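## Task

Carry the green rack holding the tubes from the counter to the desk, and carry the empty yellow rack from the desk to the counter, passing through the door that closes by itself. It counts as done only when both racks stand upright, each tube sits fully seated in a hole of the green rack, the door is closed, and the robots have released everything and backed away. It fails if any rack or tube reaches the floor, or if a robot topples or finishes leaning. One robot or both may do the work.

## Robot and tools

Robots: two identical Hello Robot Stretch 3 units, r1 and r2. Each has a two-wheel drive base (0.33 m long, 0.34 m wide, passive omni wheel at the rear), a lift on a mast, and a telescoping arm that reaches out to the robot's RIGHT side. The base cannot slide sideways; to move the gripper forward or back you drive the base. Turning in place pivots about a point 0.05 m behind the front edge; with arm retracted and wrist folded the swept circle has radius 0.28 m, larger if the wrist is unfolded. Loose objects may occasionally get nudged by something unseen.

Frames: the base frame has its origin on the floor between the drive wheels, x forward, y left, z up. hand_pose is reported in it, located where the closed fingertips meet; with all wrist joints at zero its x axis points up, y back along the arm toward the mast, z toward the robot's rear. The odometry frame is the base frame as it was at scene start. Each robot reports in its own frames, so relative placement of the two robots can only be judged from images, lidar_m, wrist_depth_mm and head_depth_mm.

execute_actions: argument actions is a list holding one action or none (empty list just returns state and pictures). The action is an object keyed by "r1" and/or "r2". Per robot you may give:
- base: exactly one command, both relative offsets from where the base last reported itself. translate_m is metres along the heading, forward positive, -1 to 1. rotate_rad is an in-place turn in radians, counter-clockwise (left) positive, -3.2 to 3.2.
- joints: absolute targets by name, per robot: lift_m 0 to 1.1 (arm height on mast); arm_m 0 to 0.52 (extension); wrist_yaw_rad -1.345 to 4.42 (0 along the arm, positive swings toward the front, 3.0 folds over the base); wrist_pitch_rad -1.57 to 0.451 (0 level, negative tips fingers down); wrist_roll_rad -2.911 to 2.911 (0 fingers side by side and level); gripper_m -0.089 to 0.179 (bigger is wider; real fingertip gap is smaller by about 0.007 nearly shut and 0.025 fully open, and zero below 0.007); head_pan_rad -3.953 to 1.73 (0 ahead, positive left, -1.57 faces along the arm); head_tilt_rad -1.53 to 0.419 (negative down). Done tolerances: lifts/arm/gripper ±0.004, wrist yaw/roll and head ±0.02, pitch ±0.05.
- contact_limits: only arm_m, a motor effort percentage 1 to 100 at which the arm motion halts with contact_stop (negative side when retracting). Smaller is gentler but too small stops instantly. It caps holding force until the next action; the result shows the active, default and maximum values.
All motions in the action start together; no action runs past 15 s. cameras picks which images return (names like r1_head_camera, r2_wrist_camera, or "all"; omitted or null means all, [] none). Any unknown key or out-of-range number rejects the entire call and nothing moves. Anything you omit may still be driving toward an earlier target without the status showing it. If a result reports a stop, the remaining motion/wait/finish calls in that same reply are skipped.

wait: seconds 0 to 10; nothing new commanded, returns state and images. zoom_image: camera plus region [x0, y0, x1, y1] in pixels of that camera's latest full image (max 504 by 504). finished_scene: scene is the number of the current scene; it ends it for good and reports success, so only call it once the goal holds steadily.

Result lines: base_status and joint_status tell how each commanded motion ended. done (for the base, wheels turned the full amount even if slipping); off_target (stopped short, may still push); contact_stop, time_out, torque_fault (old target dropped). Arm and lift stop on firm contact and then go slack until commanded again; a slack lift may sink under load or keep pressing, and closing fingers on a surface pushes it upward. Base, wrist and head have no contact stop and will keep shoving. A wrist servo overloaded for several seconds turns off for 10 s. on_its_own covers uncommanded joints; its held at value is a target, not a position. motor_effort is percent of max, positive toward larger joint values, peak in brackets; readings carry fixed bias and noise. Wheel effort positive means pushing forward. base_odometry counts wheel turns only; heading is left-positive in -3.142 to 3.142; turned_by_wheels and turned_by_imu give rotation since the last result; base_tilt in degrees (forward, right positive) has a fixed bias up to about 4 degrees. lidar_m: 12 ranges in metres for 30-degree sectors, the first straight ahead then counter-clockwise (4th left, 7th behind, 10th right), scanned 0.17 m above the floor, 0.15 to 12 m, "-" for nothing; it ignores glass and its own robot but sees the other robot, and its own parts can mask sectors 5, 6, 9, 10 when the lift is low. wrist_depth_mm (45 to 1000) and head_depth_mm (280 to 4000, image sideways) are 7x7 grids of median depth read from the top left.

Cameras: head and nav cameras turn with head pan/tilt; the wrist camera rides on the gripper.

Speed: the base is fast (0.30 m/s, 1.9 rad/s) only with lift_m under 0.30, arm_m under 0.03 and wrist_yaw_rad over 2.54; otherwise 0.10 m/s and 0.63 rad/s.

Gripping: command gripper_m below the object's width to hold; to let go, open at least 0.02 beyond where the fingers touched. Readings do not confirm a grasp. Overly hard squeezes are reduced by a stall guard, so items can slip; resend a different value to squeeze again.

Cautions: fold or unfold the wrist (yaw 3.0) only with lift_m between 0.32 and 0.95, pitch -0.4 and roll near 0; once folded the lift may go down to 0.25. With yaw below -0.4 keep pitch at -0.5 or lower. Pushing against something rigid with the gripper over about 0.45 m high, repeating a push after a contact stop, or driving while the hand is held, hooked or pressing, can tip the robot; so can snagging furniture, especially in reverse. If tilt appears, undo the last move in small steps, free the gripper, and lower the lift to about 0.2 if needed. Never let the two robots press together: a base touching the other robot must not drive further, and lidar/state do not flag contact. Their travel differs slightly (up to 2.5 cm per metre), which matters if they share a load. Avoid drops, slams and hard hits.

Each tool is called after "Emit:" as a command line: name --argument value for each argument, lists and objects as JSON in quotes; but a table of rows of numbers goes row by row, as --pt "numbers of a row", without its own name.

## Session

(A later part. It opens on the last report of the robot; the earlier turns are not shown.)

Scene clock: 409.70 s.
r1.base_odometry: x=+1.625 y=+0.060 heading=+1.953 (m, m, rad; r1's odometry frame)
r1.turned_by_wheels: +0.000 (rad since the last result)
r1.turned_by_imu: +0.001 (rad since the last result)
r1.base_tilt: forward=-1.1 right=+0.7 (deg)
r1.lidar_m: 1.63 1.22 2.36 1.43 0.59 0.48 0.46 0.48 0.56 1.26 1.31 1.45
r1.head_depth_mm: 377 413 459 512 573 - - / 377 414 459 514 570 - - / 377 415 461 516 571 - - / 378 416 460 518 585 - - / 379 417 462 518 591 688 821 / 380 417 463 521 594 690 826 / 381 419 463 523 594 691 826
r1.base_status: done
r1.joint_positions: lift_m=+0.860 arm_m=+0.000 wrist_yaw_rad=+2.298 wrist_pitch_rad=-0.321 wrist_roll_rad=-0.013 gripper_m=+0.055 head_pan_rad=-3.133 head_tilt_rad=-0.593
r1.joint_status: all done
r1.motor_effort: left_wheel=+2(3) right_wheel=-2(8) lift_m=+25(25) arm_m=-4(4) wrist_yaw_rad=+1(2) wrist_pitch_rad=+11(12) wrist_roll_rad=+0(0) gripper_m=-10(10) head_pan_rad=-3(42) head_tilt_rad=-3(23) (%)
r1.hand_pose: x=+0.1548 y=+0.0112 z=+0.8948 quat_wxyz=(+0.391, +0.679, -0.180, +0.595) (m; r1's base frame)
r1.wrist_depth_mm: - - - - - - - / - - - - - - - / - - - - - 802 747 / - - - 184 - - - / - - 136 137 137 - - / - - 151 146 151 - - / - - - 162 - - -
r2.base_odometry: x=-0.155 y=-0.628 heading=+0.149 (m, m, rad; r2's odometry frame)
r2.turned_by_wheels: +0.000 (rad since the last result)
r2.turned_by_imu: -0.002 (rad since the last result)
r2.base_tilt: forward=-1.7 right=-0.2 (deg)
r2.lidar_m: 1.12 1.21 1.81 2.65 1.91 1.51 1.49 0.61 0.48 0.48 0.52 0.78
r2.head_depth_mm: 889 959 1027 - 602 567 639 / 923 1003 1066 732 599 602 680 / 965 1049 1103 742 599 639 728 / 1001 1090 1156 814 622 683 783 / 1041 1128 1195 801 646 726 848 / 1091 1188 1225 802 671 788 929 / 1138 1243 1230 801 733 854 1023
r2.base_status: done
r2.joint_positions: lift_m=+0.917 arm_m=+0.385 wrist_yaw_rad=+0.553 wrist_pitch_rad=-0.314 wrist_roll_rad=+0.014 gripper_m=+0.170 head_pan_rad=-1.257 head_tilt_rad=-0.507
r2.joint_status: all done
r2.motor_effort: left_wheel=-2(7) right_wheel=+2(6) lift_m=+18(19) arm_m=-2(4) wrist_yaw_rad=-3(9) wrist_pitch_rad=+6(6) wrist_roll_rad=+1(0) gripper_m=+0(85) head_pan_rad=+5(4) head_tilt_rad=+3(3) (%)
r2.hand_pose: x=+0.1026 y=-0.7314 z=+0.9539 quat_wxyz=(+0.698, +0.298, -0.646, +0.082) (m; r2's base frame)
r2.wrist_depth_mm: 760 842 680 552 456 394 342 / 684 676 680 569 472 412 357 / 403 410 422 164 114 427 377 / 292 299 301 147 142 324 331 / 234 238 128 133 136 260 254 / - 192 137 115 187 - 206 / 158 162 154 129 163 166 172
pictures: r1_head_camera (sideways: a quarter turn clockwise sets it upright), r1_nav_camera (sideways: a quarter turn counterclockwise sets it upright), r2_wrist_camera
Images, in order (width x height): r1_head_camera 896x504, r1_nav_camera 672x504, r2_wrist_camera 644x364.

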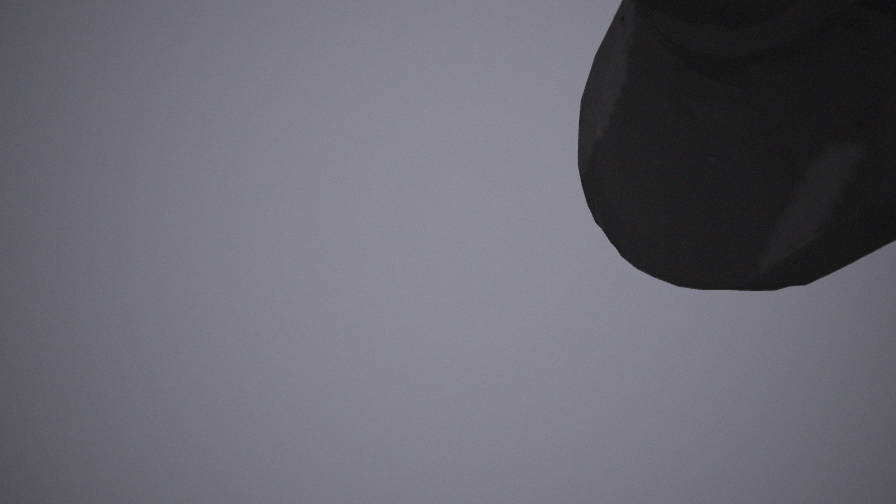

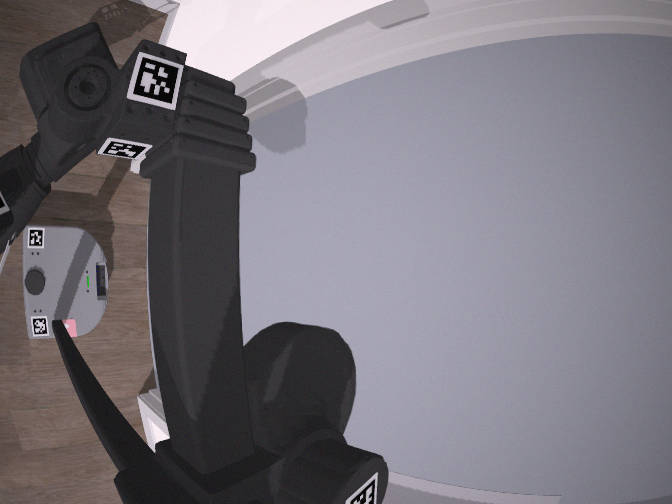

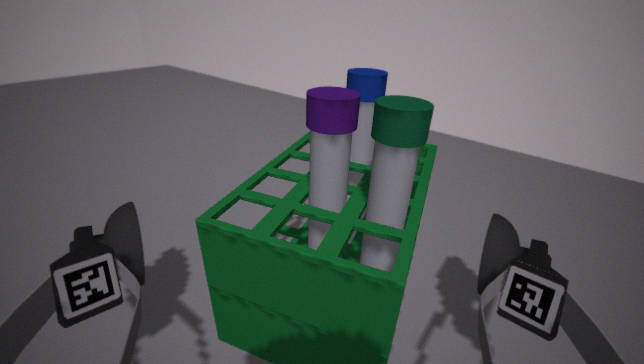

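Emit:
execute_actions --actions '[{"r1":{"joints":{"head_pan_rad":-2.6,"head_tilt_rad":-1.1}},"r2":{"joints":{"arm_m":0.27}}}]' --cameras '[]'

Emit:
execute_actions --actions '[{"r2":{"base":{"translate_m":0.07},"joints":{"wrist_yaw_rad":0.22}}}]' --cameras '["r2_wrist_camera","r1_nav_camera","r1_head_camera"]'

Scene clock: 434.40 s.
r1.base_odometry: x=+1.625 y=+0.060 heading=+1.953 (m, m, rad; r1's odometry frame)
r1.turned_by_wheels: +0.000 (rad since the last result)
r1.turned_by_imu: -0.001 (rad since the last result)
r1.base_tilt: forward=-1.1 right=+0.5 (deg)
r1.lidar_m: 1.63 1.23 2.35 1.43 0.59 0.48 0.46 0.48 0.56 1.25 1.31 1.45
r1.head_depth_mm: 452 525 624 771 - - 1148 / 480 561 674 832 - 1199 1143 / 510 604 735 884 - - - / 543 651 813 - - - - / 584 708 877 - 1281 1234 1088 / 593 693 795 - 1299 1204 1101 / 551 683 841 - 1282 1212 1113
r1.base_status: not commanded
r1.joint_positions: lift_m=+0.860 arm_m=+0.000 wrist_yaw_rad=+2.298 wrist_pitch_rad=-0.321 wrist_roll_rad=-0.013 gripper_m=+0.055 head_pan_rad=-2.607 head_tilt_rad=-1.086
r1.joint_status: all done
r1.motor_effort: left_wheel=+2(2) right_wheel=-2(2) lift_m=+25(25) arm_m=-4(4) wrist_yaw_rad=+1(2) wrist_pitch_rad=+12(11) wrist_roll_rad=+0(0) gripper_m=-9(10) head_pan_rad=+3(31) head_tilt_rad=-7(34) (%)
r1.hand_pose: x=+0.1548 y=+0.0112 z=+0.8948 quat_wxyz=(+0.391, +0.679, -0.180, +0.595) (m; r1's base frame)
r1.wrist_depth_mm: - - - - - - - / - - - - - - - / - - - - - 819 751 / - - - 184 - - - / - - 137 137 138 - - / - - 152 145 151 - - / - - - 162 - - -
r2.base_odometry: x=-0.155 y=-0.628 heading=+0.149 (m, m, rad; r2's odometry frame)
r2.turned_by_wheels: +0.000 (rad since the last result)
r2.turned_by_imu: -0.001 (rad since the last result)
r2.base_tilt: forward=-1.7 right=-0.2 (deg)
r2.lidar_m: 1.12 1.21 1.80 2.65 1.91 1.51 1.49 0.61 0.48 0.48 0.52 0.78
r2.head_depth_mm: 892 958 1034 909 - 567 638 / 926 998 1071 737 560 602 679 / 960 1043 1111 744 599 639 727 / 998 1082 1153 848 621 684 786 / 1042 1139 1189 806 645 725 852 / 1088 1186 1237 802 670 785 927 / 1134 1252 1224 798 734 853 1023
r2.base_status: not commanded
r2.joint_positions: lift_m=+0.917 arm_m=+0.270 wrist_yaw_rad=+0.552 wrist_pitch_rad=-0.314 wrist_roll_rad=+0.014 gripper_m=+0.170 head_pan_rad=-1.257 head_tilt_rad=-0.507
r2.joint_status: all done
r2.motor_effort: left_wheel=-3(1) right_wheel=+2(2) lift_m=+19(19) arm_m=-2(0) wrist_yaw_rad=-3(3) wrist_pitch_rad=+7(7) wrist_roll_rad=+0(1) gripper_m=+0(1) head_pan_rad=+4(4) head_tilt_rad=+3(2) (%)
r2.hand_pose: x=+0.1024 y=-0.6164 z=+0.9538 quat_wxyz=(+0.698, +0.298, -0.646, +0.082) (m; r2's base frame)
r2.wrist_depth_mm: 758 918 835 677 562 483 423 / 653 670 703 673 256 495 442 / 407 412 427 433 220 468 453 / 293 297 305 279 207 327 335 / 234 239 237 240 225 261 254 / - 191 195 197 200 - 206 / 159 162 164 167 168 165 172
pictures: none
No camera images: the call's "cameras" was empty. Leave "cameras" out to get every camera's image.

Scene clock: 436.13 s.
r1.base_odometry: x=+1.625 y=+0.060 heading=+1.953 (m, m, rad; r1's odometry frame)
r1.turned_by_wheels: +0.000 (rad since the last result)
r1.turned_by_imu: +0.000 (rad since the last result)
r1.base_tilt: forward=-1.1 right=+0.5 (deg)
r1.lidar_m: 1.63 1.23 2.35 1.43 0.59 0.48 0.46 0.48 0.56 1.26 1.31 1.44
r1.head_depth_mm: 454 525 623 770 - - 1141 / 480 561 677 833 - 1207 1142 / 509 603 739 886 - - - / 544 650 811 - - - - / 583 709 879 - 1283 1232 1085 / 592 695 796 - 1296 1202 1105 / 552 682 841 - 1285 1208 1120
r1.base_status: not commanded
r1.joint_positions: lift_m=+0.860 arm_m=+0.000 wrist_yaw_rad=+2.298 wrist_pitch_rad=-0.321 wrist_roll_rad=-0.013 gripper_m=+0.055 head_pan_rad=-2.607 head_tilt_rad=-1.086
r1.joint_status: not commanded
r1.motor_effort: left_wheel=+2(2) right_wheel=-2(2) lift_m=+26(25) arm_m=-4(4) wrist_yaw_rad=+1(2) wrist_pitch_rad=+11(12) wrist_roll_rad=+0(0) gripper_m=-10(10) head_pan_rad=+2(3) head_tilt_rad=-6(7) (%)
r1.hand_pose: x=+0.1548 y=+0.0112 z=+0.8948 quat_wxyz=(+0.391, +0.679, -0.180, +0.595) (m; r1's base frame)
r1.wrist_depth_mm: - - - - - - - / - - - - - - - / - - - - - 824 751 / - - - 183 - - - / - - 136 137 137 - - / - - 152 146 151 - - / - - - 163 - - -
r2.base_odometry: x=-0.086 y=-0.618 heading=+0.149 (m, m, rad; r2's odometry frame)
r2.turned_by_wheels: +0.000 (rad since the last result)
r2.turned_by_imu: -0.001 (rad since the last result)
r2.base_tilt: forward=-1.6 right=-0.1 (deg)
r2.lidar_m: 1.05 1.13 1.69 2.64 2.00 1.58 1.56 0.62 0.49 0.49 0.53 0.79
r2.head_depth_mm: 900 964 1039 - - 580 649 / 933 1004 1072 769 580 614 692 / 966 1050 1118 852 601 651 743 / 1009 1095 1157 807 620 687 800 / 1052 1142 1202 805 644 745 868 / 1092 1196 1234 805 691 804 946 / 1148 1262 1225 801 749 870 1042
r2.base_status: done
r2.joint_positions: lift_m=+0.917 arm_m=+0.270 wrist_yaw_rad=+0.223 wrist_pitch_rad=-0.314 wrist_roll_rad=+0.014 gripper_m=+0.170 head_pan_rad=-1.257 head_tilt_rad=-0.507
r2.joint_status: all done
r2.motor_effort: left_wheel=-3(3) right_wheel=+2(8) lift_m=+19(19) arm_m=-2(2) wrist_yaw_rad=-3(4) wrist_pitch_rad=+7(7) wrist_roll_rad=+1(1) gripper_m=+0(0) head_pan_rad=+4(4) head_tilt_rad=+2(3) (%)
r2.hand_pose: x=+0.0308 y=-0.6456 z=+0.9538 quat_wxyz=(+0.702, +0.188, -0.686, -0.034) (m; r2's base frame)
r2.wrist_depth_mm: 754 685 620 559 517 477 444 / 655 670 636 590 538 506 474 / 401 411 426 219 393 473 481 / 292 299 304 198 203 327 334 / 234 239 238 218 226 261 254 / - 191 194 196 200 - 206 / 158 162 165 166 168 166 173
pictures: r1_head_camera (sideways: a quarter turn clockwise sets it upright), r1_nav_camera (sideways: a quarter turn counterclockwise sets it upright), r2_wrist_camera
Images, in order (width x height): r1_head_camera 896x504, r1_nav_camera 672x504, r2_wrist_camera 644x364.

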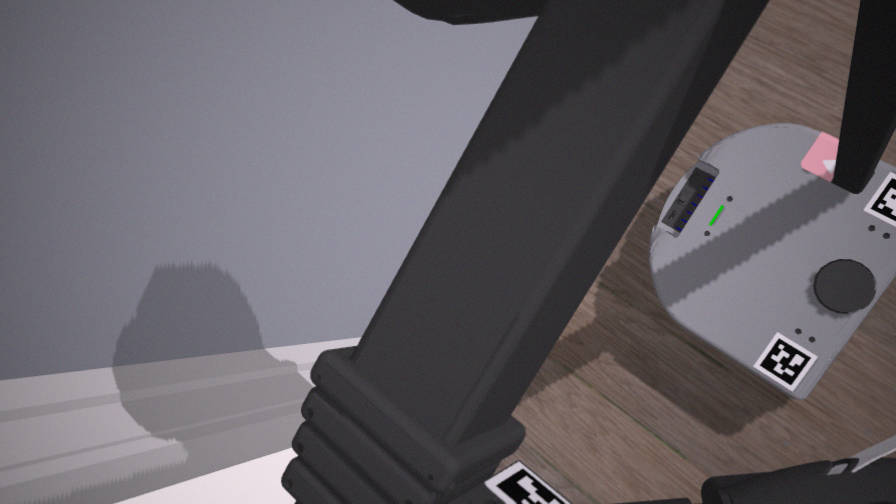

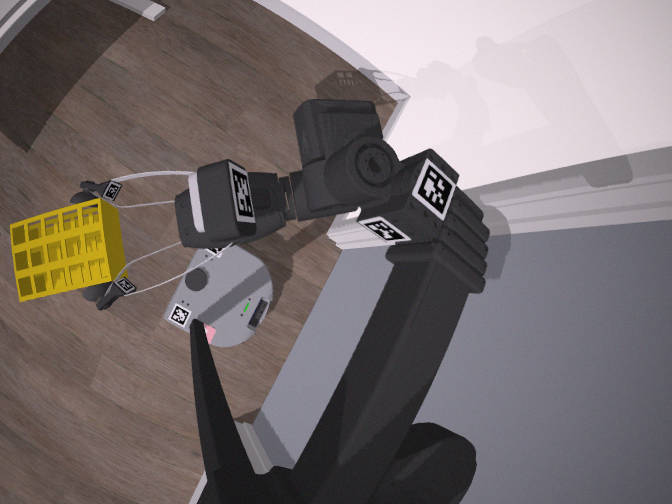

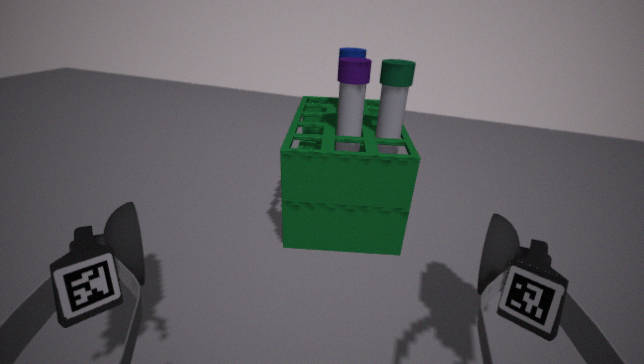

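Emit:
execute_actions --actions '[{"r1":{"base":{"rotate_rad":-0.3},"joints":{"head_pan_rad":-3.0,"head_tilt_rad":-1.0}},"r2":{"joints":{"arm_m":0.37}}}]' --cameras '["r2_wrist_camera"]'

Emit:
execute_actions --actions '[{"r1":{"base":{"translate_m":-0.4}},"r2":{"joints":{"gripper_m":0.055}}}]' --cameras '["r2_wrist_camera","r1_nav_camera"]'

Scene clock: 453.50 s.
r1.base_odometry: x=+1.625 y=+0.060 heading=+1.653 (m, m, rad; r1's odometry frame)
r1.turned_by_wheels: -0.300 (rad since the last result)
r1.turned_by_imu: -0.300 (rad since the last result)
r1.base_tilt: forward=-1.1 right=+0.4 (deg)
r1.lidar_m: 1.64 1.22 1.87 2.51 0.81 0.54 0.46 0.46 0.53 0.74 1.26 1.43
r1.head_depth_mm: 461 548 - - - - 1164 / 454 540 - - - - 1153 / 449 533 628 - - - - / 444 524 642 827 - - - / 438 516 629 807 - - - / 433 509 621 782 - 1207 1133 / 427 503 610 750 - 1197 1116
r1.base_status: done
r1.joint_positions: lift_m=+0.860 arm_m=+0.000 wrist_yaw_rad=+2.298 wrist_pitch_rad=-0.321 wrist_roll_rad=-0.013 gripper_m=+0.055 head_pan_rad=-2.993 head_tilt_rad=-1.001
r1.joint_status: all done
r1.motor_effort: left_wheel=+3(9) right_wheel=-3(7) lift_m=+25(25) arm_m=-4(4) wrist_yaw_rad=+2(1) wrist_pitch_rad=+12(12) wrist_roll_rad=+0(0) gripper_m=-10(10) head_pan_rad=-3(28) head_tilt_rad=+1(12) (%)
r1.hand_pose: x=+0.1548 y=+0.0112 z=+0.8948 quat_wxyz=(+0.391, +0.679, -0.180, +0.595) (m; r1's base frame)
r1.wrist_depth_mm: - - - - - - - / - - - - - - - / - - - 910 895 825 754 / - - - 183 - - - / - - 137 137 137 - - / - - 152 146 151 - - / - - - 163 - - -
r2.base_odometry: x=-0.086 y=-0.618 heading=+0.149 (m, m, rad; r2's odometry frame)
r2.turned_by_wheels: +0.000 (rad since the last result)
r2.turned_by_imu: -0.001 (rad since the last result)
r2.base_tilt: forward=-1.7 right=-0.3 (deg)
r2.lidar_m: 1.05 1.13 1.69 2.64 2.00 1.58 1.56 0.62 0.49 0.49 0.52 0.79
r2.head_depth_mm: 899 971 1039 - 603 578 650 / 932 1000 1079 734 602 613 693 / 969 1048 1116 810 600 651 741 / 1008 1094 1153 806 622 683 802 / 1046 1137 1191 806 645 746 861 / 1096 1197 1230 803 693 800 943 / 1144 1258 1234 797 747 868 1037
r2.base_status: not commanded
r2.joint_positions: lift_m=+0.917 arm_m=+0.370 wrist_yaw_rad=+0.222 wrist_pitch_rad=-0.314 wrist_roll_rad=+0.014 gripper_m=+0.170 head_pan_rad=-1.257 head_tilt_rad=-0.507
r2.joint_status: all done
r2.motor_effort: left_wheel=-2(2) right_wheel=+2(2) lift_m=+19(19) arm_m=+1(2) wrist_yaw_rad=-2(4) wrist_pitch_rad=+7(7) wrist_roll_rad=+0(1) gripper_m=-2(0) head_pan_rad=+4(4) head_tilt_rad=+3(3) (%)
r2.hand_pose: x=+0.0305 y=-0.7452 z=+0.9538 quat_wxyz=(+0.702, +0.187, -0.686, -0.034) (m; r2's base frame)
r2.wrist_depth_mm: 622 562 505 461 430 398 370 / 641 592 550 484 456 420 391 / 402 411 422 113 111 438 418 / 293 297 284 140 285 325 333 / 234 237 168 127 136 260 254 / - 192 106 106 107 - 206 / 158 162 121 117 121 165 172
pictures: r2_wrist_camera
Images, in order (width x height): r2_wrist_camera 644x364.

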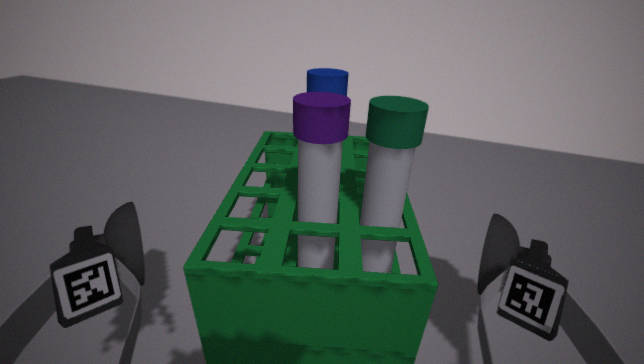

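Scene clock: 458.63 s.
r1.base_odometry: x=+1.658 y=-0.339 heading=+1.653 (m, m, rad; r1's odometry frame)
r1.turned_by_wheels: +0.000 (rad since the last result)
r1.turned_by_imu: +0.003 (rad since the last result)
r1.base_tilt: forward=-1.2 right=+0.6 (deg)
r1.lidar_m: 1.84 1.57 2.31 0.35 0.34 0.42 0.28 0.26 0.26 0.33 0.52 1.56
r1.head_depth_mm: 318 391 - - - - 963 / 303 362 - - - - 1141 / 292 338 401 - - - - / - 317 390 505 - - - / - 302 361 459 - - - / - 292 336 416 - 898 1115 / - - 316 381 - 759 1084
r1.base_status: done
r1.joint_positions: lift_m=+0.860 arm_m=+0.000 wrist_yaw_rad=+2.299 wrist_pitch_rad=-0.322 wrist_roll_rad=-0.013 gripper_m=+0.055 head_pan_rad=-2.994 head_tilt_rad=-0.999
r1.joint_status: not commanded
r1.motor_effort: left_wheel=-2(36) right_wheel=+0(32) lift_m=+25(25) arm_m=-3(4) wrist_yaw_rad=+1(2) wrist_pitch_rad=+12(13) wrist_roll_rad=+0(0) gripper_m=-9(10) head_pan_rad=-2(2) head_tilt_rad=+0(1) (%)
r1.hand_pose: x=+0.1545 y=+0.0114 z=+0.8946 quat_wxyz=(+0.390, +0.679, -0.179, +0.595) (m; r1's base frame)
r1.wrist_depth_mm: - - - - - - - / - - - - - - - / - - - - - - - / - - - 184 - - - / - - 136 137 138 - - / - - 151 146 151 - - / - - - 162 - - -
r2.base_odometry: x=-0.086 y=-0.618 heading=+0.149 (m, m, rad; r2's odometry frame)
r2.turned_by_wheels: +0.000 (rad since the last result)
r2.turned_by_imu: -0.001 (rad since the last result)
r2.base_tilt: forward=-1.7 right=-0.3 (deg)
r2.lidar_m: 1.05 1.13 1.70 2.64 1.63 1.58 1.56 0.62 0.49 0.49 0.53 0.79
r2.head_depth_mm: 900 967 1043 - 603 578 651 / 931 1010 1080 741 603 612 692 / 969 1043 1116 809 602 650 743 / 1004 1087 1157 809 623 688 797 / 1051 1140 1193 807 646 743 865 / 1091 1198 1228 802 692 800 946 / 1146 1255 1228 799 748 870 1036
r2.base_status: not commanded
r2.joint_positions: lift_m=+0.917 arm_m=+0.370 wrist_yaw_rad=+0.222 wrist_pitch_rad=-0.313 wrist_roll_rad=+0.014 gripper_m=+0.056 head_pan_rad=-1.257 head_tilt_rad=-0.507
r2.joint_status: all done
r2.motor_effort: left_wheel=-2(2) right_wheel=+2(2) lift_m=+19(19) arm_m=+1(2) wrist_yaw_rad=-2(2) wrist_pitch_rad=+6(7) wrist_roll_rad=+0(0) gripper_m=-15(88) head_pan_rad=+4(4) head_tilt_rad=+3(3) (%)
r2.hand_pose: x=+0.0305 y=-0.7453 z=+0.9540 quat_wxyz=(+0.702, +0.187, -0.687, -0.034) (m; r2's base frame)
r2.wrist_depth_mm: 624 562 511 467 428 395 370 / 634 596 553 170 454 422 393 / 402 411 424 136 420 443 418 / 293 299 287 144 303 326 336 / 230 234 127 124 125 250 254 / 190 191 139 134 132 203 205 / 164 163 156 150 161 170 172
pictures: r1_nav_camera (sideways: a quarter turn counterclockwise sets it upright), r2_wrist_camera
Images, in order (width x height): r1_nav_camera 672x504, r2_wrist_camera 644x364.

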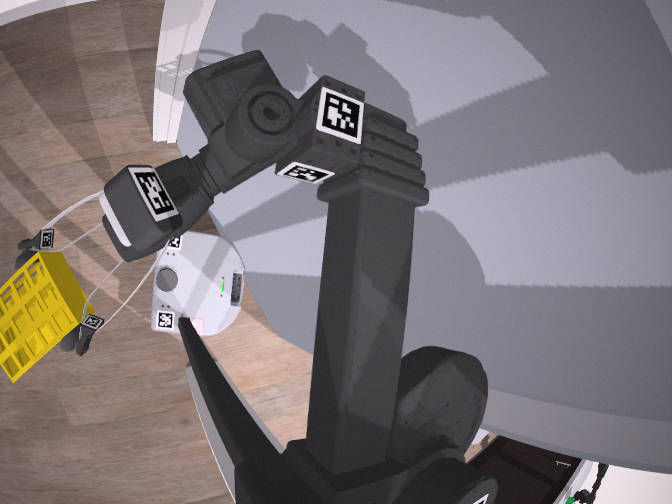

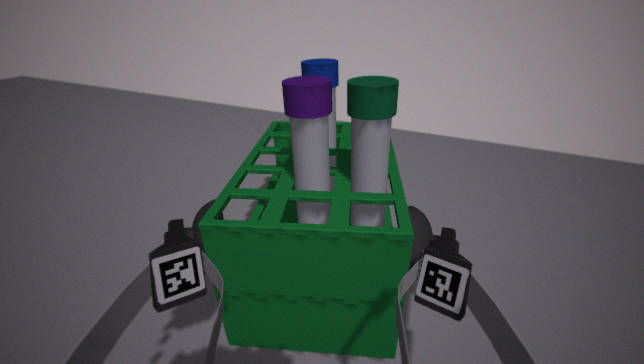

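Emit:
execute_actions --actions '[{"r1":{"base":{"translate_m":-0.3}},"r2":{"joints":{"lift_m":0.97}}}]' --cameras '["r1_nav_camera"]'

Emit:
execute_actions --actions '[{"r2":{"joints":{"arm_m":0.0,"wrist_yaw_rad":2.3,"head_pan_rad":-2.9,"head_tilt_rad":-0.6}}}]' --cameras '["r2_nav_camera","r2_wrist_camera"]'

Scene clock: 476.60 s.
r1.base_odometry: x=+1.682 y=-0.638 heading=+1.653 (m, m, rad; r1's odometry frame)
r1.turned_by_wheels: +0.000 (rad since the last result)
r1.turned_by_imu: +0.000 (rad since the last result)
r1.base_tilt: forward=-1.1 right=+0.6 (deg)
r1.lidar_m: 2.12 1.85 0.31 0.31 1.80 1.68 0.32 0.24 0.23 0.25 0.35 1.66
r1.head_depth_mm: 2367 2002 - - - - 1164 / 2368 1975 - - - - 1147 / 2332 1987 1762 - - - - / 331 398 492 677 - - - / 303 348 418 529 - - - / - 310 367 446 - 830 1082 / - 290 325 381 - 645 882
r1.base_status: done
r1.joint_positions: lift_m=+0.860 arm_m=+0.000 wrist_yaw_rad=+2.299 wrist_pitch_rad=-0.322 wrist_roll_rad=-0.013 gripper_m=+0.055 head_pan_rad=-2.994 head_tilt_rad=-0.999
r1.joint_status: not commanded
r1.motor_effort: left_wheel=-2(12) right_wheel=+1(11) lift_m=+25(25) arm_m=-3(4) wrist_yaw_rad=+0(1) wrist_pitch_rad=+12(12) wrist_roll_rad=+0(0) gripper_m=-10(10) head_pan_rad=-3(3) head_tilt_rad=+0(0) (%)
r1.hand_pose: x=+0.1545 y=+0.0114 z=+0.8946 quat_wxyz=(+0.390, +0.679, -0.179, +0.595) (m; r1's base frame)
r1.wrist_depth_mm: 279 - - - - - - / 289 - - - - - - / 301 380 - - - - - / 315 403 - 183 - - - / 350 398 137 137 138 - - / 459 405 152 146 151 - - / 659 480 600 163 - - -
r2.base_odometry: x=-0.086 y=-0.618 heading=+0.149 (m, m, rad; r2's odometry frame)
r2.turned_by_wheels: +0.000 (rad since the last result)
r2.turned_by_imu: -0.002 (rad since the last result)
r2.base_tilt: forward=-1.6 right=-0.1 (deg)
r2.lidar_m: 1.05 1.14 1.70 2.64 1.81 1.58 1.56 0.62 0.49 0.49 0.53 0.79
r2.head_depth_mm: 899 968 1015 725 604 579 648 / 933 1008 1067 743 601 611 693 / 970 1050 1108 807 600 652 741 / 1005 1092 1157 811 623 685 801 / 1052 1144 1194 806 647 744 866 / 1102 1200 1236 806 692 800 945 / 1141 1257 1229 801 750 872 1040
r2.base_status: not commanded
r2.joint_positions: lift_m=+0.970 arm_m=+0.370 wrist_yaw_rad=+0.222 wrist_pitch_rad=-0.324 wrist_roll_rad=+0.014 gripper_m=+0.056 head_pan_rad=-1.257 head_tilt_rad=-0.507
r2.joint_status: all done
r2.motor_effort: left_wheel=-1(2) right_wheel=+2(2) lift_m=+26(29) arm_m=+1(1) wrist_yaw_rad=-2(2) wrist_pitch_rad=+11(12) wrist_roll_rad=+0(1) gripper_m=-14(15) head_pan_rad=+4(4) head_tilt_rad=+3(2) (%)
r2.hand_pose: x=+0.0303 y=-0.7442 z=+1.0040 quat_wxyz=(+0.702, +0.191, -0.686, -0.038) (m; r2's base frame)
r2.wrist_depth_mm: 616 563 514 465 426 400 369 / 675 615 550 486 460 426 396 / 518 537 553 147 486 458 418 / 383 391 395 153 394 427 433 / 303 309 135 128 125 328 335 / 250 260 143 135 130 267 272 / 213 215 156 144 210 226 227
pictures: r1_nav_camera (sideways: a quarter turn counterclockwise sets it upright)
Images, in order (width x height): r1_nav_camera 672x504.

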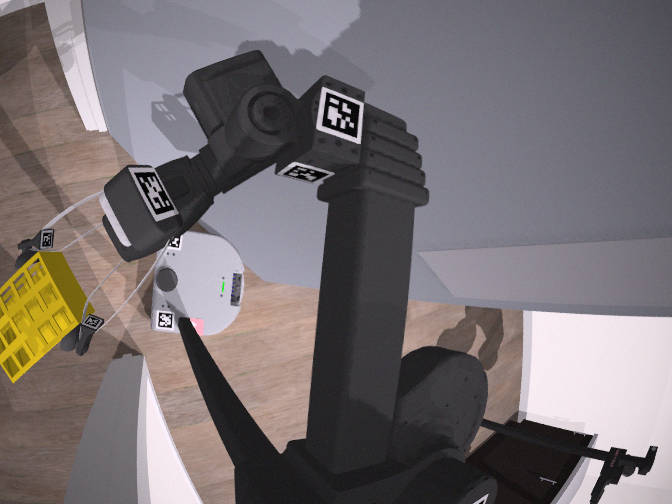

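Scene clock: 480.53 s.
r1.base_odometry: x=+1.682 y=-0.638 heading=+1.653 (m, m, rad; r1's odometry frame)
r1.turned_by_wheels: +0.000 (rad since the last result)
r1.turned_by_imu: -0.001 (rad since the last result)
r1.base_tilt: forward=-1.1 right=+0.7 (deg)
r1.lidar_m: 2.12 1.85 0.31 0.31 1.80 1.68 0.32 0.24 0.23 0.25 0.35 1.66
r1.head_depth_mm: 2385 2014 - - - - 1165 / 2341 1992 - - - - 1146 / 2328 1990 1763 - - - - / 332 397 493 677 - - - / 303 347 418 527 - - - / - 310 367 446 - 833 1078 / - 290 326 382 - 643 880
r1.base_status: not commanded
r1.joint_positions: lift_m=+0.860 arm_m=+0.000 wrist_yaw_rad=+2.299 wrist_pitch_rad=-0.322 wrist_roll_rad=-0.013 gripper_m=+0.055 head_pan_rad=-2.994 head_tilt_rad=-0.999
r1.joint_status: not commanded
r1.motor_effort: left_wheel=-2(2) right_wheel=+1(1) lift_m=+25(25) arm_m=-3(3) wrist_yaw_rad=+1(0) wrist_pitch_rad=+12(12) wrist_roll_rad=+0(0) gripper_m=-10(9) head_pan_rad=-2(3) head_tilt_rad=+0(0) (%)
r1.hand_pose: x=+0.1545 y=+0.0114 z=+0.8946 quat_wxyz=(+0.390, +0.679, -0.179, +0.595) (m; r1's base frame)
r1.wrist_depth_mm: 283 - - - - - - / 291 - - - - - - / 302 382 - - - - - / 316 396 - 184 - - - / 347 397 136 137 138 - - / 463 409 151 146 151 - - / 645 478 596 163 - - -
r2.base_odometry: x=-0.086 y=-0.618 heading=+0.149 (m, m, rad; r2's odometry frame)
r2.turned_by_wheels: +0.000 (rad since the last result)
r2.turned_by_imu: -0.001 (rad since the last result)
r2.base_tilt: forward=-1.7 right=-0.2 (deg)
r2.lidar_m: 1.05 1.13 1.70 2.64 1.81 1.58 1.56 0.62 0.49 0.49 0.53 0.79
r2.head_depth_mm: 1286 1398 1544 - - - - / 1327 1455 1610 1766 1820 - - / 1371 1504 1659 1871 1836 - - / 1419 1566 1723 1945 1824 - - / 1462 1623 1776 1971 1734 - - / 1526 1680 996 998 1085 - - / 1534 1667 967 812 877 - -
r2.base_status: not commanded
r2.joint_positions: lift_m=+0.970 arm_m=+0.001 wrist_yaw_rad=+2.298 wrist_pitch_rad=-0.324 wrist_roll_rad=+0.014 gripper_m=+0.056 head_pan_rad=-2.893 head_tilt_rad=-0.592
r2.joint_status: all done
r2.motor_effort: left_wheel=-2(2) right_wheel=+2(2) lift_m=+26(26) arm_m=-2(2) wrist_yaw_rad=+3(4) wrist_pitch_rad=+11(11) wrist_roll_rad=+1(1) gripper_m=-13(13) head_pan_rad=-4(49) head_tilt_rad=-3(13) (%)
r2.hand_pose: x=+0.1544 y=+0.0102 z=+1.0040 quat_wxyz=(+0.389, +0.687, -0.184, +0.585) (m; r2's base frame)
r2.wrist_depth_mm: - - - - - 837 707 / - - - - - 866 725 / - - - 147 - 926 762 / - - - 153 - 941 791 / - - 135 128 125 - 834 / - - 143 135 130 - 869 / - - 156 145 - - 894
pictures: r2_nav_camera (sideways: a quarter turn counterclockwise sets it upright), r2_wrist_camera
Images, in order (width x height): r2_nav_camera 672x504, r2_wrist_camera 644x364.

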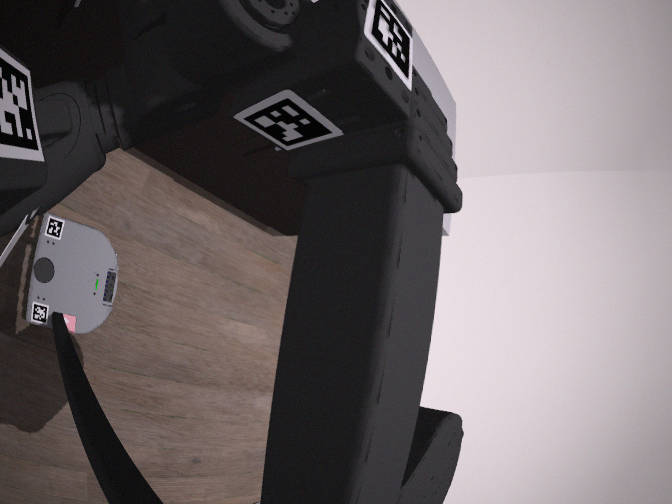

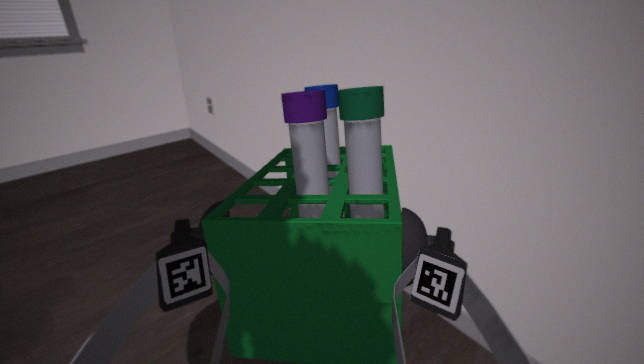

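Emit:
execute_actions --actions '[{"r1":{"base":{"translate_m":-0.5}},"r2":{"base":{"translate_m":-0.3}}}]' --cameras '["r1_nav_camera","r2_nav_camera"]'

Scene clock: 502.90 s.
r1.base_odometry: x=+1.723 y=-1.136 heading=+1.653 (m, m, rad; r1's odometry frame)
r1.turned_by_wheels: +0.000 (rad since the last result)
r1.turned_by_imu: -0.005 (rad since the last result)
r1.base_tilt: forward=-1.3 right=+0.6 (deg)
r1.lidar_m: 2.61 0.65 0.74 1.25 1.09 1.09 1.97 1.97 1.86 0.21 0.22 0.43
r1.head_depth_mm: 2064 2017 - - - - 1165 / 2027 1994 - - - - 1145 / 2009 1974 1764 - - - - / 1990 1977 1717 1512 - - - / 1960 1943 1709 1507 - - - / 1917 1962 1702 1502 - 1209 1136 / 1890 1931 1685 1517 - 1197 1115
r1.base_status: done
r1.joint_positions: lift_m=+0.860 arm_m=+0.000 wrist_yaw_rad=+2.300 wrist_pitch_rad=-0.323 wrist_roll_rad=-0.013 gripper_m=+0.055 head_pan_rad=-2.994 head_tilt_rad=-0.999
r1.joint_status: not commanded
r1.motor_effort: left_wheel=+0(11) right_wheel=+9(21) lift_m=+25(25) arm_m=+5(5) wrist_yaw_rad=+0(11) wrist_pitch_rad=+13(13) wrist_roll_rad=+0(0) gripper_m=-10(10) head_pan_rad=-2(3) head_tilt_rad=+0(0) (%)
r1.hand_pose: x=+0.1543 y=+0.0121 z=+0.8944 quat_wxyz=(+0.390, +0.679, -0.179, +0.595) (m; r1's base frame)
r1.wrist_depth_mm: 889 767 670 607 - - - / - 858 734 636 - - - / - 929 827 668 - - - / - - 879 184 - - - / - - 137 137 138 - - / - - 151 146 151 - - / - - - 162 - - -
r2.base_odometry: x=-0.383 y=-0.663 heading=+0.149 (m, m, rad; r2's odometry frame)
r2.turned_by_wheels: +0.000 (rad since the last result)
r2.turned_by_imu: -0.002 (rad since the last result)
r2.base_tilt: forward=-1.7 right=-0.1 (deg)
r2.lidar_m: 1.35 1.45 2.17 2.68 1.42 1.28 1.27 0.58 0.46 0.45 0.49 0.73
r2.head_depth_mm: 1035 1127 1238 - - - - / 1066 1163 1291 1423 1650 - - / 1098 1212 1338 1501 1669 - - / 1137 1252 1396 1569 1707 - - / 1176 1301 1457 1639 1793 - - / 1220 1353 1525 1713 1819 - - / 1261 1405 1590 758 810 - -
r2.base_status: done
r2.joint_positions: lift_m=+0.970 arm_m=+0.001 wrist_yaw_rad=+2.298 wrist_pitch_rad=-0.325 wrist_roll_rad=+0.014 gripper_m=+0.056 head_pan_rad=-2.893 head_tilt_rad=-0.592
r2.joint_status: not commanded
r2.motor_effort: left_wheel=-2(7) right_wheel=+3(4) lift_m=+26(26) arm_m=-2(2) wrist_yaw_rad=+3(3) wrist_pitch_rad=+11(11) wrist_roll_rad=+1(0) gripper_m=-13(13) head_pan_rad=-4(4) head_tilt_rad=-3(3) (%)
r2.hand_pose: x=+0.1544 y=+0.0102 z=+1.0039 quat_wxyz=(+0.389, +0.687, -0.184, +0.585) (m; r2's base frame)
r2.wrist_depth_mm: - - - - - - 905 / - - - - - - 955 / - - - 147 - - - / - - - 153 - - - / - - 135 128 125 - - / - - 143 135 130 - - / - - 156 144 - - -
pictures: r1_nav_camera (sideways: a quarter turn counterclockwise sets it upright), r2_nav_camera (sideways: a quarter turn counterclockwise sets it upright)
Images, in order (width x height): r1_nav_camera 672x504, r2_nav_camera 672x504.

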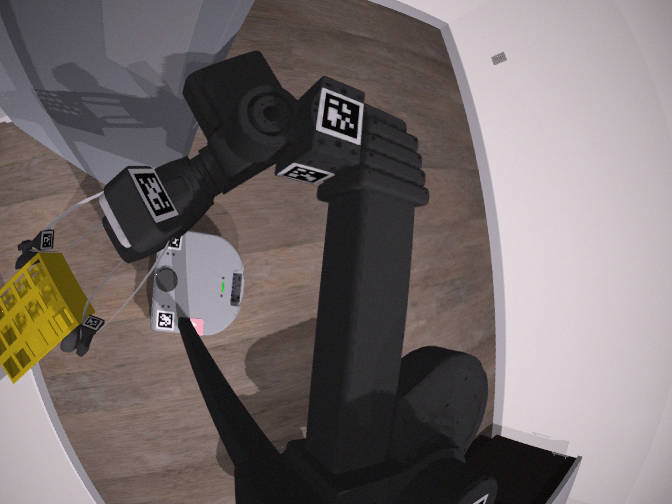

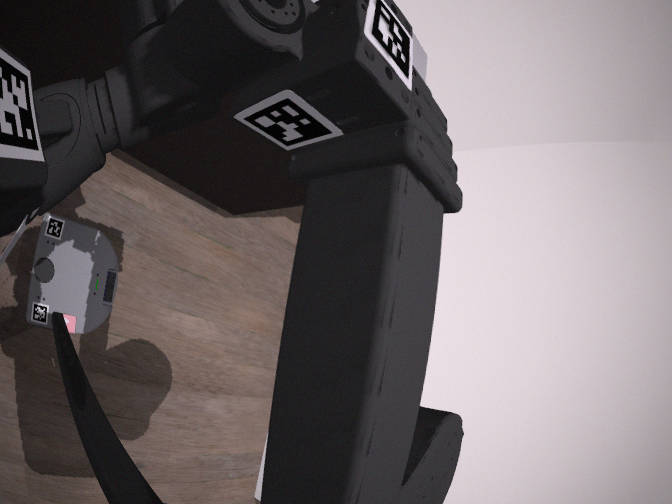

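Emit:
execute_actions --actions '[{"r1":{"base":{"rotate_rad":1.87},"joints":{"head_pan_rad":-3.0,"head_tilt_rad":-0.8}}}]' --cameras '["r1_nav_camera"]'

Scene clock: 521.33 s.
r1.base_odometry: x=+1.723 y=-1.136 heading=-2.761 (m, m, rad; r1's odometry frame)
r1.turned_by_wheels: +1.870 (rad since the last result)
r1.turned_by_imu: +0.891 (rad since the last result)
r1.base_tilt: forward=-1.1 right=+0.6 (deg)
r1.lidar_m: 0.85 1.24 1.56 1.04 1.85 1.82 1.94 1.60 1.57 1.01 0.55 0.48
r1.head_depth_mm: 1802 1967 2114 1925 - - - / 1918 2127 2191 1911 - - - / 2104 2330 2178 1833 - - - / 2122 2444 2170 1772 1520 1374 - / 1912 2187 2142 1775 1514 1383 - / 1769 1989 2089 1770 1505 1373 - / 1619 1800 1974 1755 1502 - -
r1.base_status: done
r1.joint_positions: lift_m=+0.860 arm_m=+0.000 wrist_yaw_rad=+2.298 wrist_pitch_rad=-0.323 wrist_roll_rad=-0.013 gripper_m=+0.055 head_pan_rad=-2.994 head_tilt_rad=-0.803
r1.joint_status: all done
r1.motor_effort: left_wheel=-2(11) right_wheel=+2(23) lift_m=+25(25) arm_m=+3(6) wrist_yaw_rad=+1(6) wrist_pitch_rad=+13(13) wrist_roll_rad=+0(0) gripper_m=-10(10) head_pan_rad=-2(3) head_tilt_rad=+2(19) (%)
r1.hand_pose: x=+0.1545 y=+0.0117 z=+0.8944 quat_wxyz=(+0.391, +0.679, -0.179, +0.595) (m; r1's base frame)
r1.wrist_depth_mm: - - - - - 813 621 / - - - - - 846 630 / - - - - - 898 640 / - - - 183 - 882 655 / - - 136 137 138 930 668 / - - 152 146 151 883 685 / - - - 162 - - 689
r2.base_odometry: x=-0.383 y=-0.663 heading=+0.149 (m, m, rad; r2's odometry frame)
r2.turned_by_wheels: +0.000 (rad since the last result)
r2.turned_by_imu: -0.002 (rad since the last result)
r2.base_tilt: forward=-1.7 right=-0.2 (deg)
r2.lidar_m: 1.35 1.45 2.17 1.07 1.17 1.28 1.26 0.58 0.45 0.45 0.49 0.73
r2.head_depth_mm: 1036 1133 1244 - - - - / 1063 1167 1287 1428 1646 - - / 1102 1206 1339 1504 1666 - - / 1138 1256 1385 1560 1719 - - / 1176 1297 1457 1641 1796 - - / 1221 1352 1509 1709 1816 - - / 1270 1406 1591 759 810 - -
r2.base_status: not commanded
r2.joint_positions: lift_m=+0.970 arm_m=+0.001 wrist_yaw_rad=+2.298 wrist_pitch_rad=-0.325 wrist_roll_rad=+0.014 gripper_m=+0.056 head_pan_rad=-2.893 head_tilt_rad=-0.592
r2.joint_status: not commanded
r2.motor_effort: left_wheel=-1(1) right_wheel=+2(3) lift_m=+26(26) arm_m=-2(2) wrist_yaw_rad=+3(3) wrist_pitch_rad=+11(11) wrist_roll_rad=+1(1) gripper_m=-13(13) head_pan_rad=-3(3) head_tilt_rad=-3(3) (%)
r2.hand_pose: x=+0.1544 y=+0.0102 z=+1.0039 quat_wxyz=(+0.389, +0.687, -0.184, +0.585) (m; r2's base frame)
r2.wrist_depth_mm: - - - - - - 921 / - - - - - - 960 / - - - 147 - - 991 / - - - 154 - - - / - - 135 128 125 - - / - - 143 135 130 - - / - - 155 145 - - -
pictures: r1_nav_camera (sideways: a quarter turn counterclockwise sets it upright)
Images, in order (width x height): r1_nav_camera 672x504.

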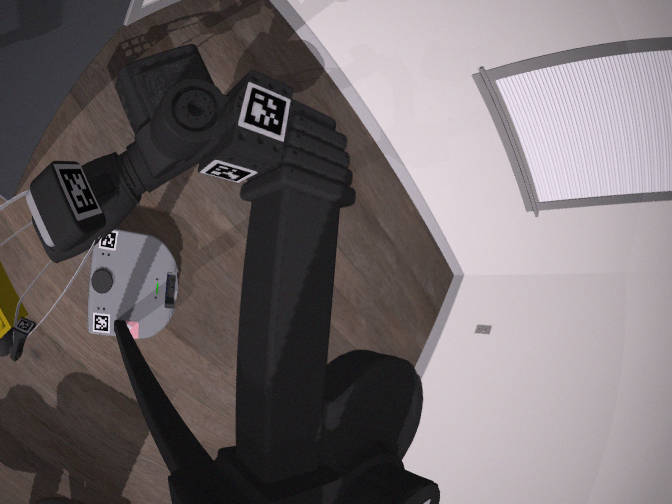

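Emit:
execute_actions --actions '[{"r1":{"joints":{"head_pan_rad":-0.9,"head_tilt_rad":-0.7}}}]' --cameras '["r1_nav_camera","r2_nav_camera"]'

Scene clock: 527.57 s.
r1.base_odometry: x=+1.723 y=-1.136 heading=-2.761 (m, m, rad; r1's odometry frame)
r1.turned_by_wheels: +0.000 (rad since the last result)
r1.turned_by_imu: -0.001 (rad since the last result)
r1.base_tilt: forward=-1.1 right=+0.4 (deg)
r1.lidar_m: 0.85 1.24 1.56 1.04 1.85 1.82 1.94 1.60 1.57 1.04 0.81 0.80
r1.head_depth_mm: 778 881 1018 1205 1464 1418 - / 754 851 980 1151 1395 1405 1229 / 732 823 943 1097 1322 1399 1219 / 709 798 907 1049 1245 1391 1214 / 692 774 875 1008 1188 1359 1213 / 675 749 845 973 1133 1327 1200 / 654 725 818 936 1088 1296 1196
r1.base_status: not commanded
r1.joint_positions: lift_m=+0.860 arm_m=+0.000 wrist_yaw_rad=+2.298 wrist_pitch_rad=-0.323 wrist_roll_rad=-0.013 gripper_m=+0.055 head_pan_rad=-0.907 head_tilt_rad=-0.705
r1.joint_status: all done
r1.motor_effort: left_wheel=-2(2) right_wheel=+3(3) lift_m=+25(25) arm_m=+2(2) wrist_yaw_rad=+1(1) wrist_pitch_rad=+13(13) wrist_roll_rad=+0(0) gripper_m=-10(10) head_pan_rad=+4(39) head_tilt_rad=+2(11) (%)
r1.hand_pose: x=+0.1545 y=+0.0117 z=+0.8944 quat_wxyz=(+0.391, +0.679, -0.179, +0.595) (m; r1's base frame)
r1.wrist_depth_mm: - - - - - 825 621 / - - - - - 842 629 / - - - - - 865 642 / - - - 183 - 886 669 / - - 137 137 137 891 668 / - - 152 146 151 886 676 / - - - 163 - - 692
r2.base_odometry: x=-0.383 y=-0.663 heading=+0.149 (m, m, rad; r2's odometry frame)
r2.turned_by_wheels: +0.000 (rad since the last result)
r2.turned_by_imu: -0.001 (rad since the last result)
r2.base_tilt: forward=-1.7 right=-0.1 (deg)
r2.lidar_m: 1.35 1.45 2.18 1.07 1.17 1.28 1.26 0.58 0.46 0.45 0.49 0.73
r2.head_depth_mm: 1035 1130 1243 - - - - / 1070 1167 1286 1435 1647 - - / 1102 1215 1343 1496 1673 - - / 1140 1252 1395 1567 1719 - - / 1176 1296 1454 1646 1796 - - / 1218 1349 1516 1720 1801 - - / 1270 1413 1597 756 813 - -
r2.base_status: not commanded
r2.joint_positions: lift_m=+0.970 arm_m=+0.001 wrist_yaw_rad=+2.298 wrist_pitch_rad=-0.325 wrist_roll_rad=+0.014 gripper_m=+0.056 head_pan_rad=-2.893 head_tilt_rad=-0.592
r2.joint_status: not commanded
r2.motor_effort: left_wheel=-1(2) right_wheel=+2(3) lift_m=+26(26) arm_m=-2(2) wrist_yaw_rad=+3(3) wrist_pitch_rad=+11(11) wrist_roll_rad=+1(1) gripper_m=-13(14) head_pan_rad=-4(4) head_tilt_rad=-3(3) (%)
r2.hand_pose: x=+0.1544 y=+0.0102 z=+1.0039 quat_wxyz=(+0.389, +0.687, -0.184, +0.585) (m; r2's base frame)
r2.wrist_depth_mm: - - - - - - 909 / - - - - - - 936 / - - - 147 - - 994 / - - - 154 - - - / - - 135 128 125 - - / - - 143 135 130 - - / - - 156 145 - - -
pictures: r1_nav_camera (sideways: a quarter turn counterclockwise sets it upright), r2_nav_camera (sideways: a quarter turn counterclockwise sets it upright)
Images, in order (width x height): r1_nav_camera 672x504, r2_nav_camera 672x504.

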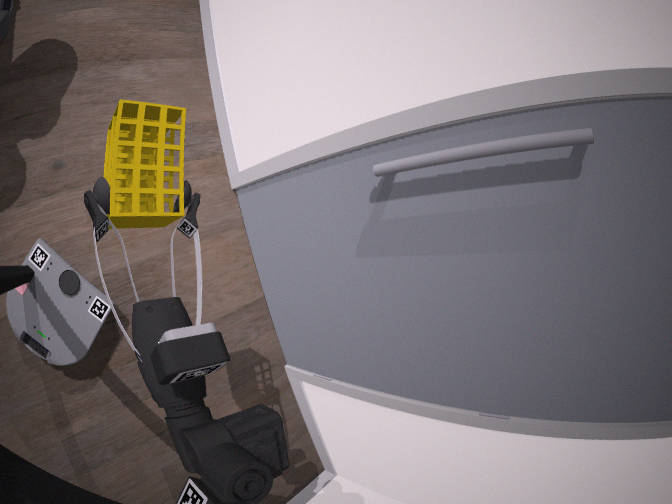

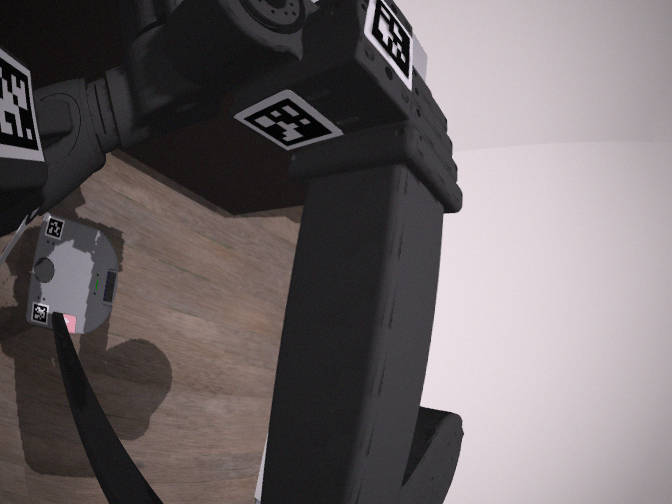

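Emit:
execute_actions --actions '[{"r1":{"base":{"rotate_rad":1.79},"joints":{"head_pan_rad":0,"head_tilt_rad":-0.6,"lift_m":0.97}},"r2":{"base":{"translate_m":-0.45}}}]' --cameras '["r1_nav_camera"]'

Emit:
execute_actions --actions '[{"r1":{"base":{"translate_m":0.8}}}]' --cameras '["r1_nav_camera"]'

Scene clock: 560.87 s.
r1.base_odometry: x=+1.723 y=-1.136 heading=-0.971 (m, m, rad; r1's odometry frame)
r1.turned_by_wheels: +1.790 (rad since the last result)
r1.turned_by_imu: +1.787 (rad since the last result)
r1.base_tilt: forward=-1.2 right=+0.5 (deg)
r1.lidar_m: 1.85 1.82 1.83 1.79 1.57 1.51 0.91 0.80 0.80 0.94 1.02 1.13
r1.head_depth_mm: 2156 1674 1753 1896 1821 1514 1298 / 2272 1802 1912 2129 1822 1504 1283 / 2360 1936 2140 2203 1807 1498 1326 / 2184 2176 2430 2274 1794 1490 1296 / 2045 2240 2496 2252 1791 1484 313 / 1884 2061 2269 2231 1768 333 310 / 1755 1889 2078 2179 1743 1463 311
r1.base_status: done
r1.joint_positions: lift_m=+0.970 arm_m=+0.000 wrist_yaw_rad=+2.298 wrist_pitch_rad=-0.323 wrist_roll_rad=-0.013 gripper_m=+0.055 head_pan_rad=-0.007 head_tilt_rad=-0.606
r1.joint_status: all done
r1.motor_effort: left_wheel=-3(7) right_wheel=+3(8) lift_m=+26(26) arm_m=+2(3) wrist_yaw_rad=+1(0) wrist_pitch_rad=+13(13) wrist_roll_rad=+0(0) gripper_m=-10(10) head_pan_rad=+3(40) head_tilt_rad=+3(14) (%)
r1.hand_pose: x=+0.1545 y=+0.0117 z=+1.0043 quat_wxyz=(+0.391, +0.679, -0.179, +0.595) (m; r1's base frame)
r1.wrist_depth_mm: - - - - - - - / - - - - - - - / - - - - - - - / - - - 184 - - - / - - 137 137 137 - - / - - 152 146 151 - - / - - - 163 - - -
r2.base_odometry: x=-0.828 y=-0.730 heading=+0.149 (m, m, rad; r2's odometry frame)
r2.turned_by_wheels: +0.000 (rad since the last result)
r2.turned_by_imu: -0.002 (rad since the last result)
r2.base_tilt: forward=-1.8 right=-0.3 (deg)
r2.lidar_m: 1.79 1.93 2.76 1.12 1.05 0.83 0.82 0.88 0.40 0.40 0.43 0.65
r2.head_depth_mm: 661 720 792 - - - - / 680 745 821 909 1056 - - / 703 768 849 956 1093 - - / 726 799 888 997 1141 - - / 752 828 925 1048 1196 - - / 775 863 968 1094 1251 - - / 808 899 1012 1154 1311 - -
r2.base_status: done
r2.joint_positions: lift_m=+0.970 arm_m=+0.001 wrist_yaw_rad=+2.298 wrist_pitch_rad=-0.325 wrist_roll_rad=+0.014 gripper_m=+0.056 head_pan_rad=-2.893 head_tilt_rad=-0.592
r2.joint_status: not commanded
r2.motor_effort: left_wheel=-1(8) right_wheel=+3(4) lift_m=+26(25) arm_m=-2(2) wrist_yaw_rad=+3(3) wrist_pitch_rad=+11(11) wrist_roll_rad=+0(0) gripper_m=-12(12) head_pan_rad=-4(4) head_tilt_rad=-3(3) (%)
r2.hand_pose: x=+0.1544 y=+0.0102 z=+1.0039 quat_wxyz=(+0.389, +0.687, -0.184, +0.585) (m; r2's base frame)
r2.wrist_depth_mm: - - - - - - - / - - - - - - - / - - - 147 - - - / - - - 153 - - - / - - 135 128 125 - - / - - 143 135 130 - - / - - 155 144 - - -
pictures: r1_nav_camera (sideways: a quarter turn counterclockwise sets it upright)
Images, in order (width x height): r1_nav_camera 672x504.

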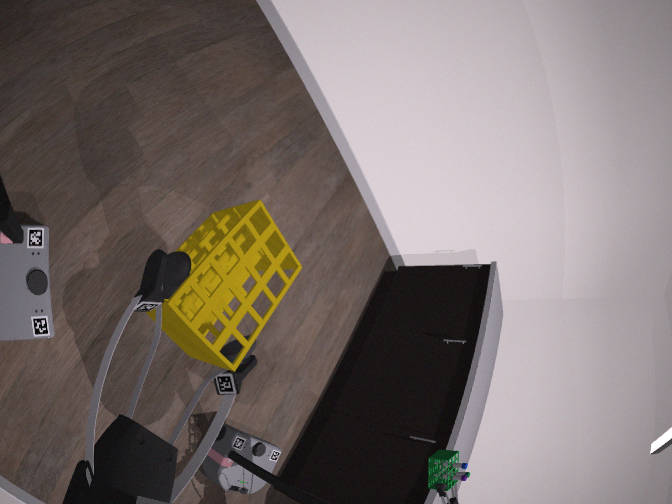

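Scene clock: 569.83 s.
r1.base_odometry: x=+2.175 y=-1.796 heading=-0.971 (m, m, rad; r1's odometry frame)
r1.turned_by_wheels: +0.000 (rad since the last result)
r1.turned_by_imu: -0.004 (rad since the last result)
r1.base_tilt: forward=-1.2 right=+0.4 (deg)
r1.lidar_m: 1.21 1.24 1.24 1.47 2.11 2.12 1.57 1.37 1.38 0.78 1.02 1.02
r1.head_depth_mm: 1591 1470 1126 1218 1331 1470 1292 / 1706 1433 1238 1347 1488 1505 1284 / 1638 1415 1363 1498 1706 1490 1328 / 1489 1570 1545 1696 1794 1492 1306 / 1371 1512 1670 1873 1773 1484 313 / 1274 1395 1525 1699 1775 334 309 / 1180 1296 1405 1547 1678 1458 312
r1.base_status: done
r1.joint_positions: lift_m=+0.970 arm_m=+0.000 wrist_yaw_rad=+2.298 wrist_pitch_rad=-0.323 wrist_roll_rad=-0.013 gripper_m=+0.055 head_pan_rad=-0.007 head_tilt_rad=-0.606
r1.joint_status: not commanded
r1.motor_effort: left_wheel=-2(5) right_wheel=+2(8) lift_m=+25(25) arm_m=+2(3) wrist_yaw_rad=+1(1) wrist_pitch_rad=+13(13) wrist_roll_rad=+0(0) gripper_m=-10(10) head_pan_rad=+3(3) head_tilt_rad=+3(2) (%)
r1.hand_pose: x=+0.1545 y=+0.0117 z=+1.0043 quat_wxyz=(+0.391, +0.679, -0.179, +0.595) (m; r1's base frame)
r1.wrist_depth_mm: - - - - - - - / - - - - - - - / - - - - - - - / - - - 184 - - - / - - 137 137 137 - - / - - 152 146 151 - - / - - - 163 - - -
r2.base_odometry: x=-0.828 y=-0.730 heading=+0.149 (m, m, rad; r2's odometry frame)
r2.turned_by_wheels: +0.000 (rad since the last result)
r2.turned_by_imu: -0.002 (rad since the last result)
r2.base_tilt: forward=-1.6 right=-0.1 (deg)
r2.lidar_m: 1.79 0.79 0.95 2.25 1.06 0.83 0.82 0.88 0.40 0.40 0.43 0.65
r2.head_depth_mm: 661 720 792 - - - - / 680 744 824 911 1052 - - / 703 771 856 956 1085 - - / 724 802 891 1000 1141 - - / 749 829 925 1047 1194 - - / 777 864 964 1100 1250 - - / 806 892 1012 1159 1313 - -
r2.base_status: not commanded
r2.joint_positions: lift_m=+0.970 arm_m=+0.001 wrist_yaw_rad=+2.298 wrist_pitch_rad=-0.325 wrist_roll_rad=+0.014 gripper_m=+0.056 head_pan_rad=-2.893 head_tilt_rad=-0.592
r2.joint_status: not commanded
r2.motor_effort: left_wheel=-2(1) right_wheel=+3(3) lift_m=+26(26) arm_m=-2(2) wrist_yaw_rad=+3(3) wrist_pitch_rad=+11(11) wrist_roll_rad=+0(1) gripper_m=-13(13) head_pan_rad=-3(4) head_tilt_rad=-3(4) (%)
r2.hand_pose: x=+0.1544 y=+0.0102 z=+1.0039 quat_wxyz=(+0.389, +0.687, -0.184, +0.585) (m; r2's base frame)
r2.wrist_depth_mm: - - - - - - - / - - - 854 - - - / - - - 147 - - - / - - - 154 - - - / - - 135 128 126 - - / - - 143 135 130 - - / - - 156 144 - - -
pictures: r1_nav_camera (sideways: a quarter turn counterclockwise sets it upright)
Images, in order (width x height): r1_nav_camera 672x504.

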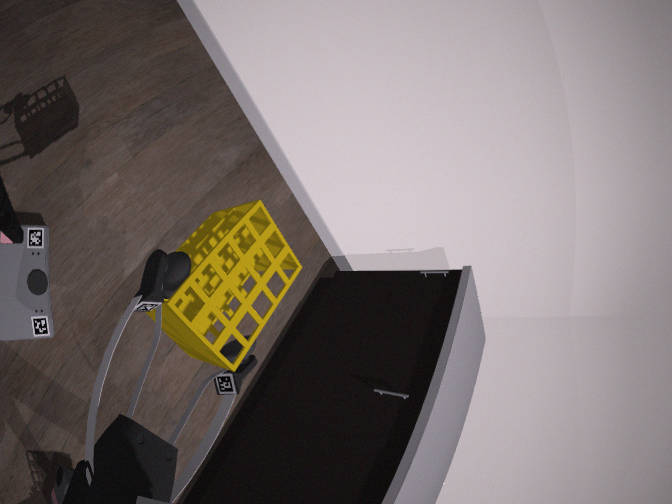

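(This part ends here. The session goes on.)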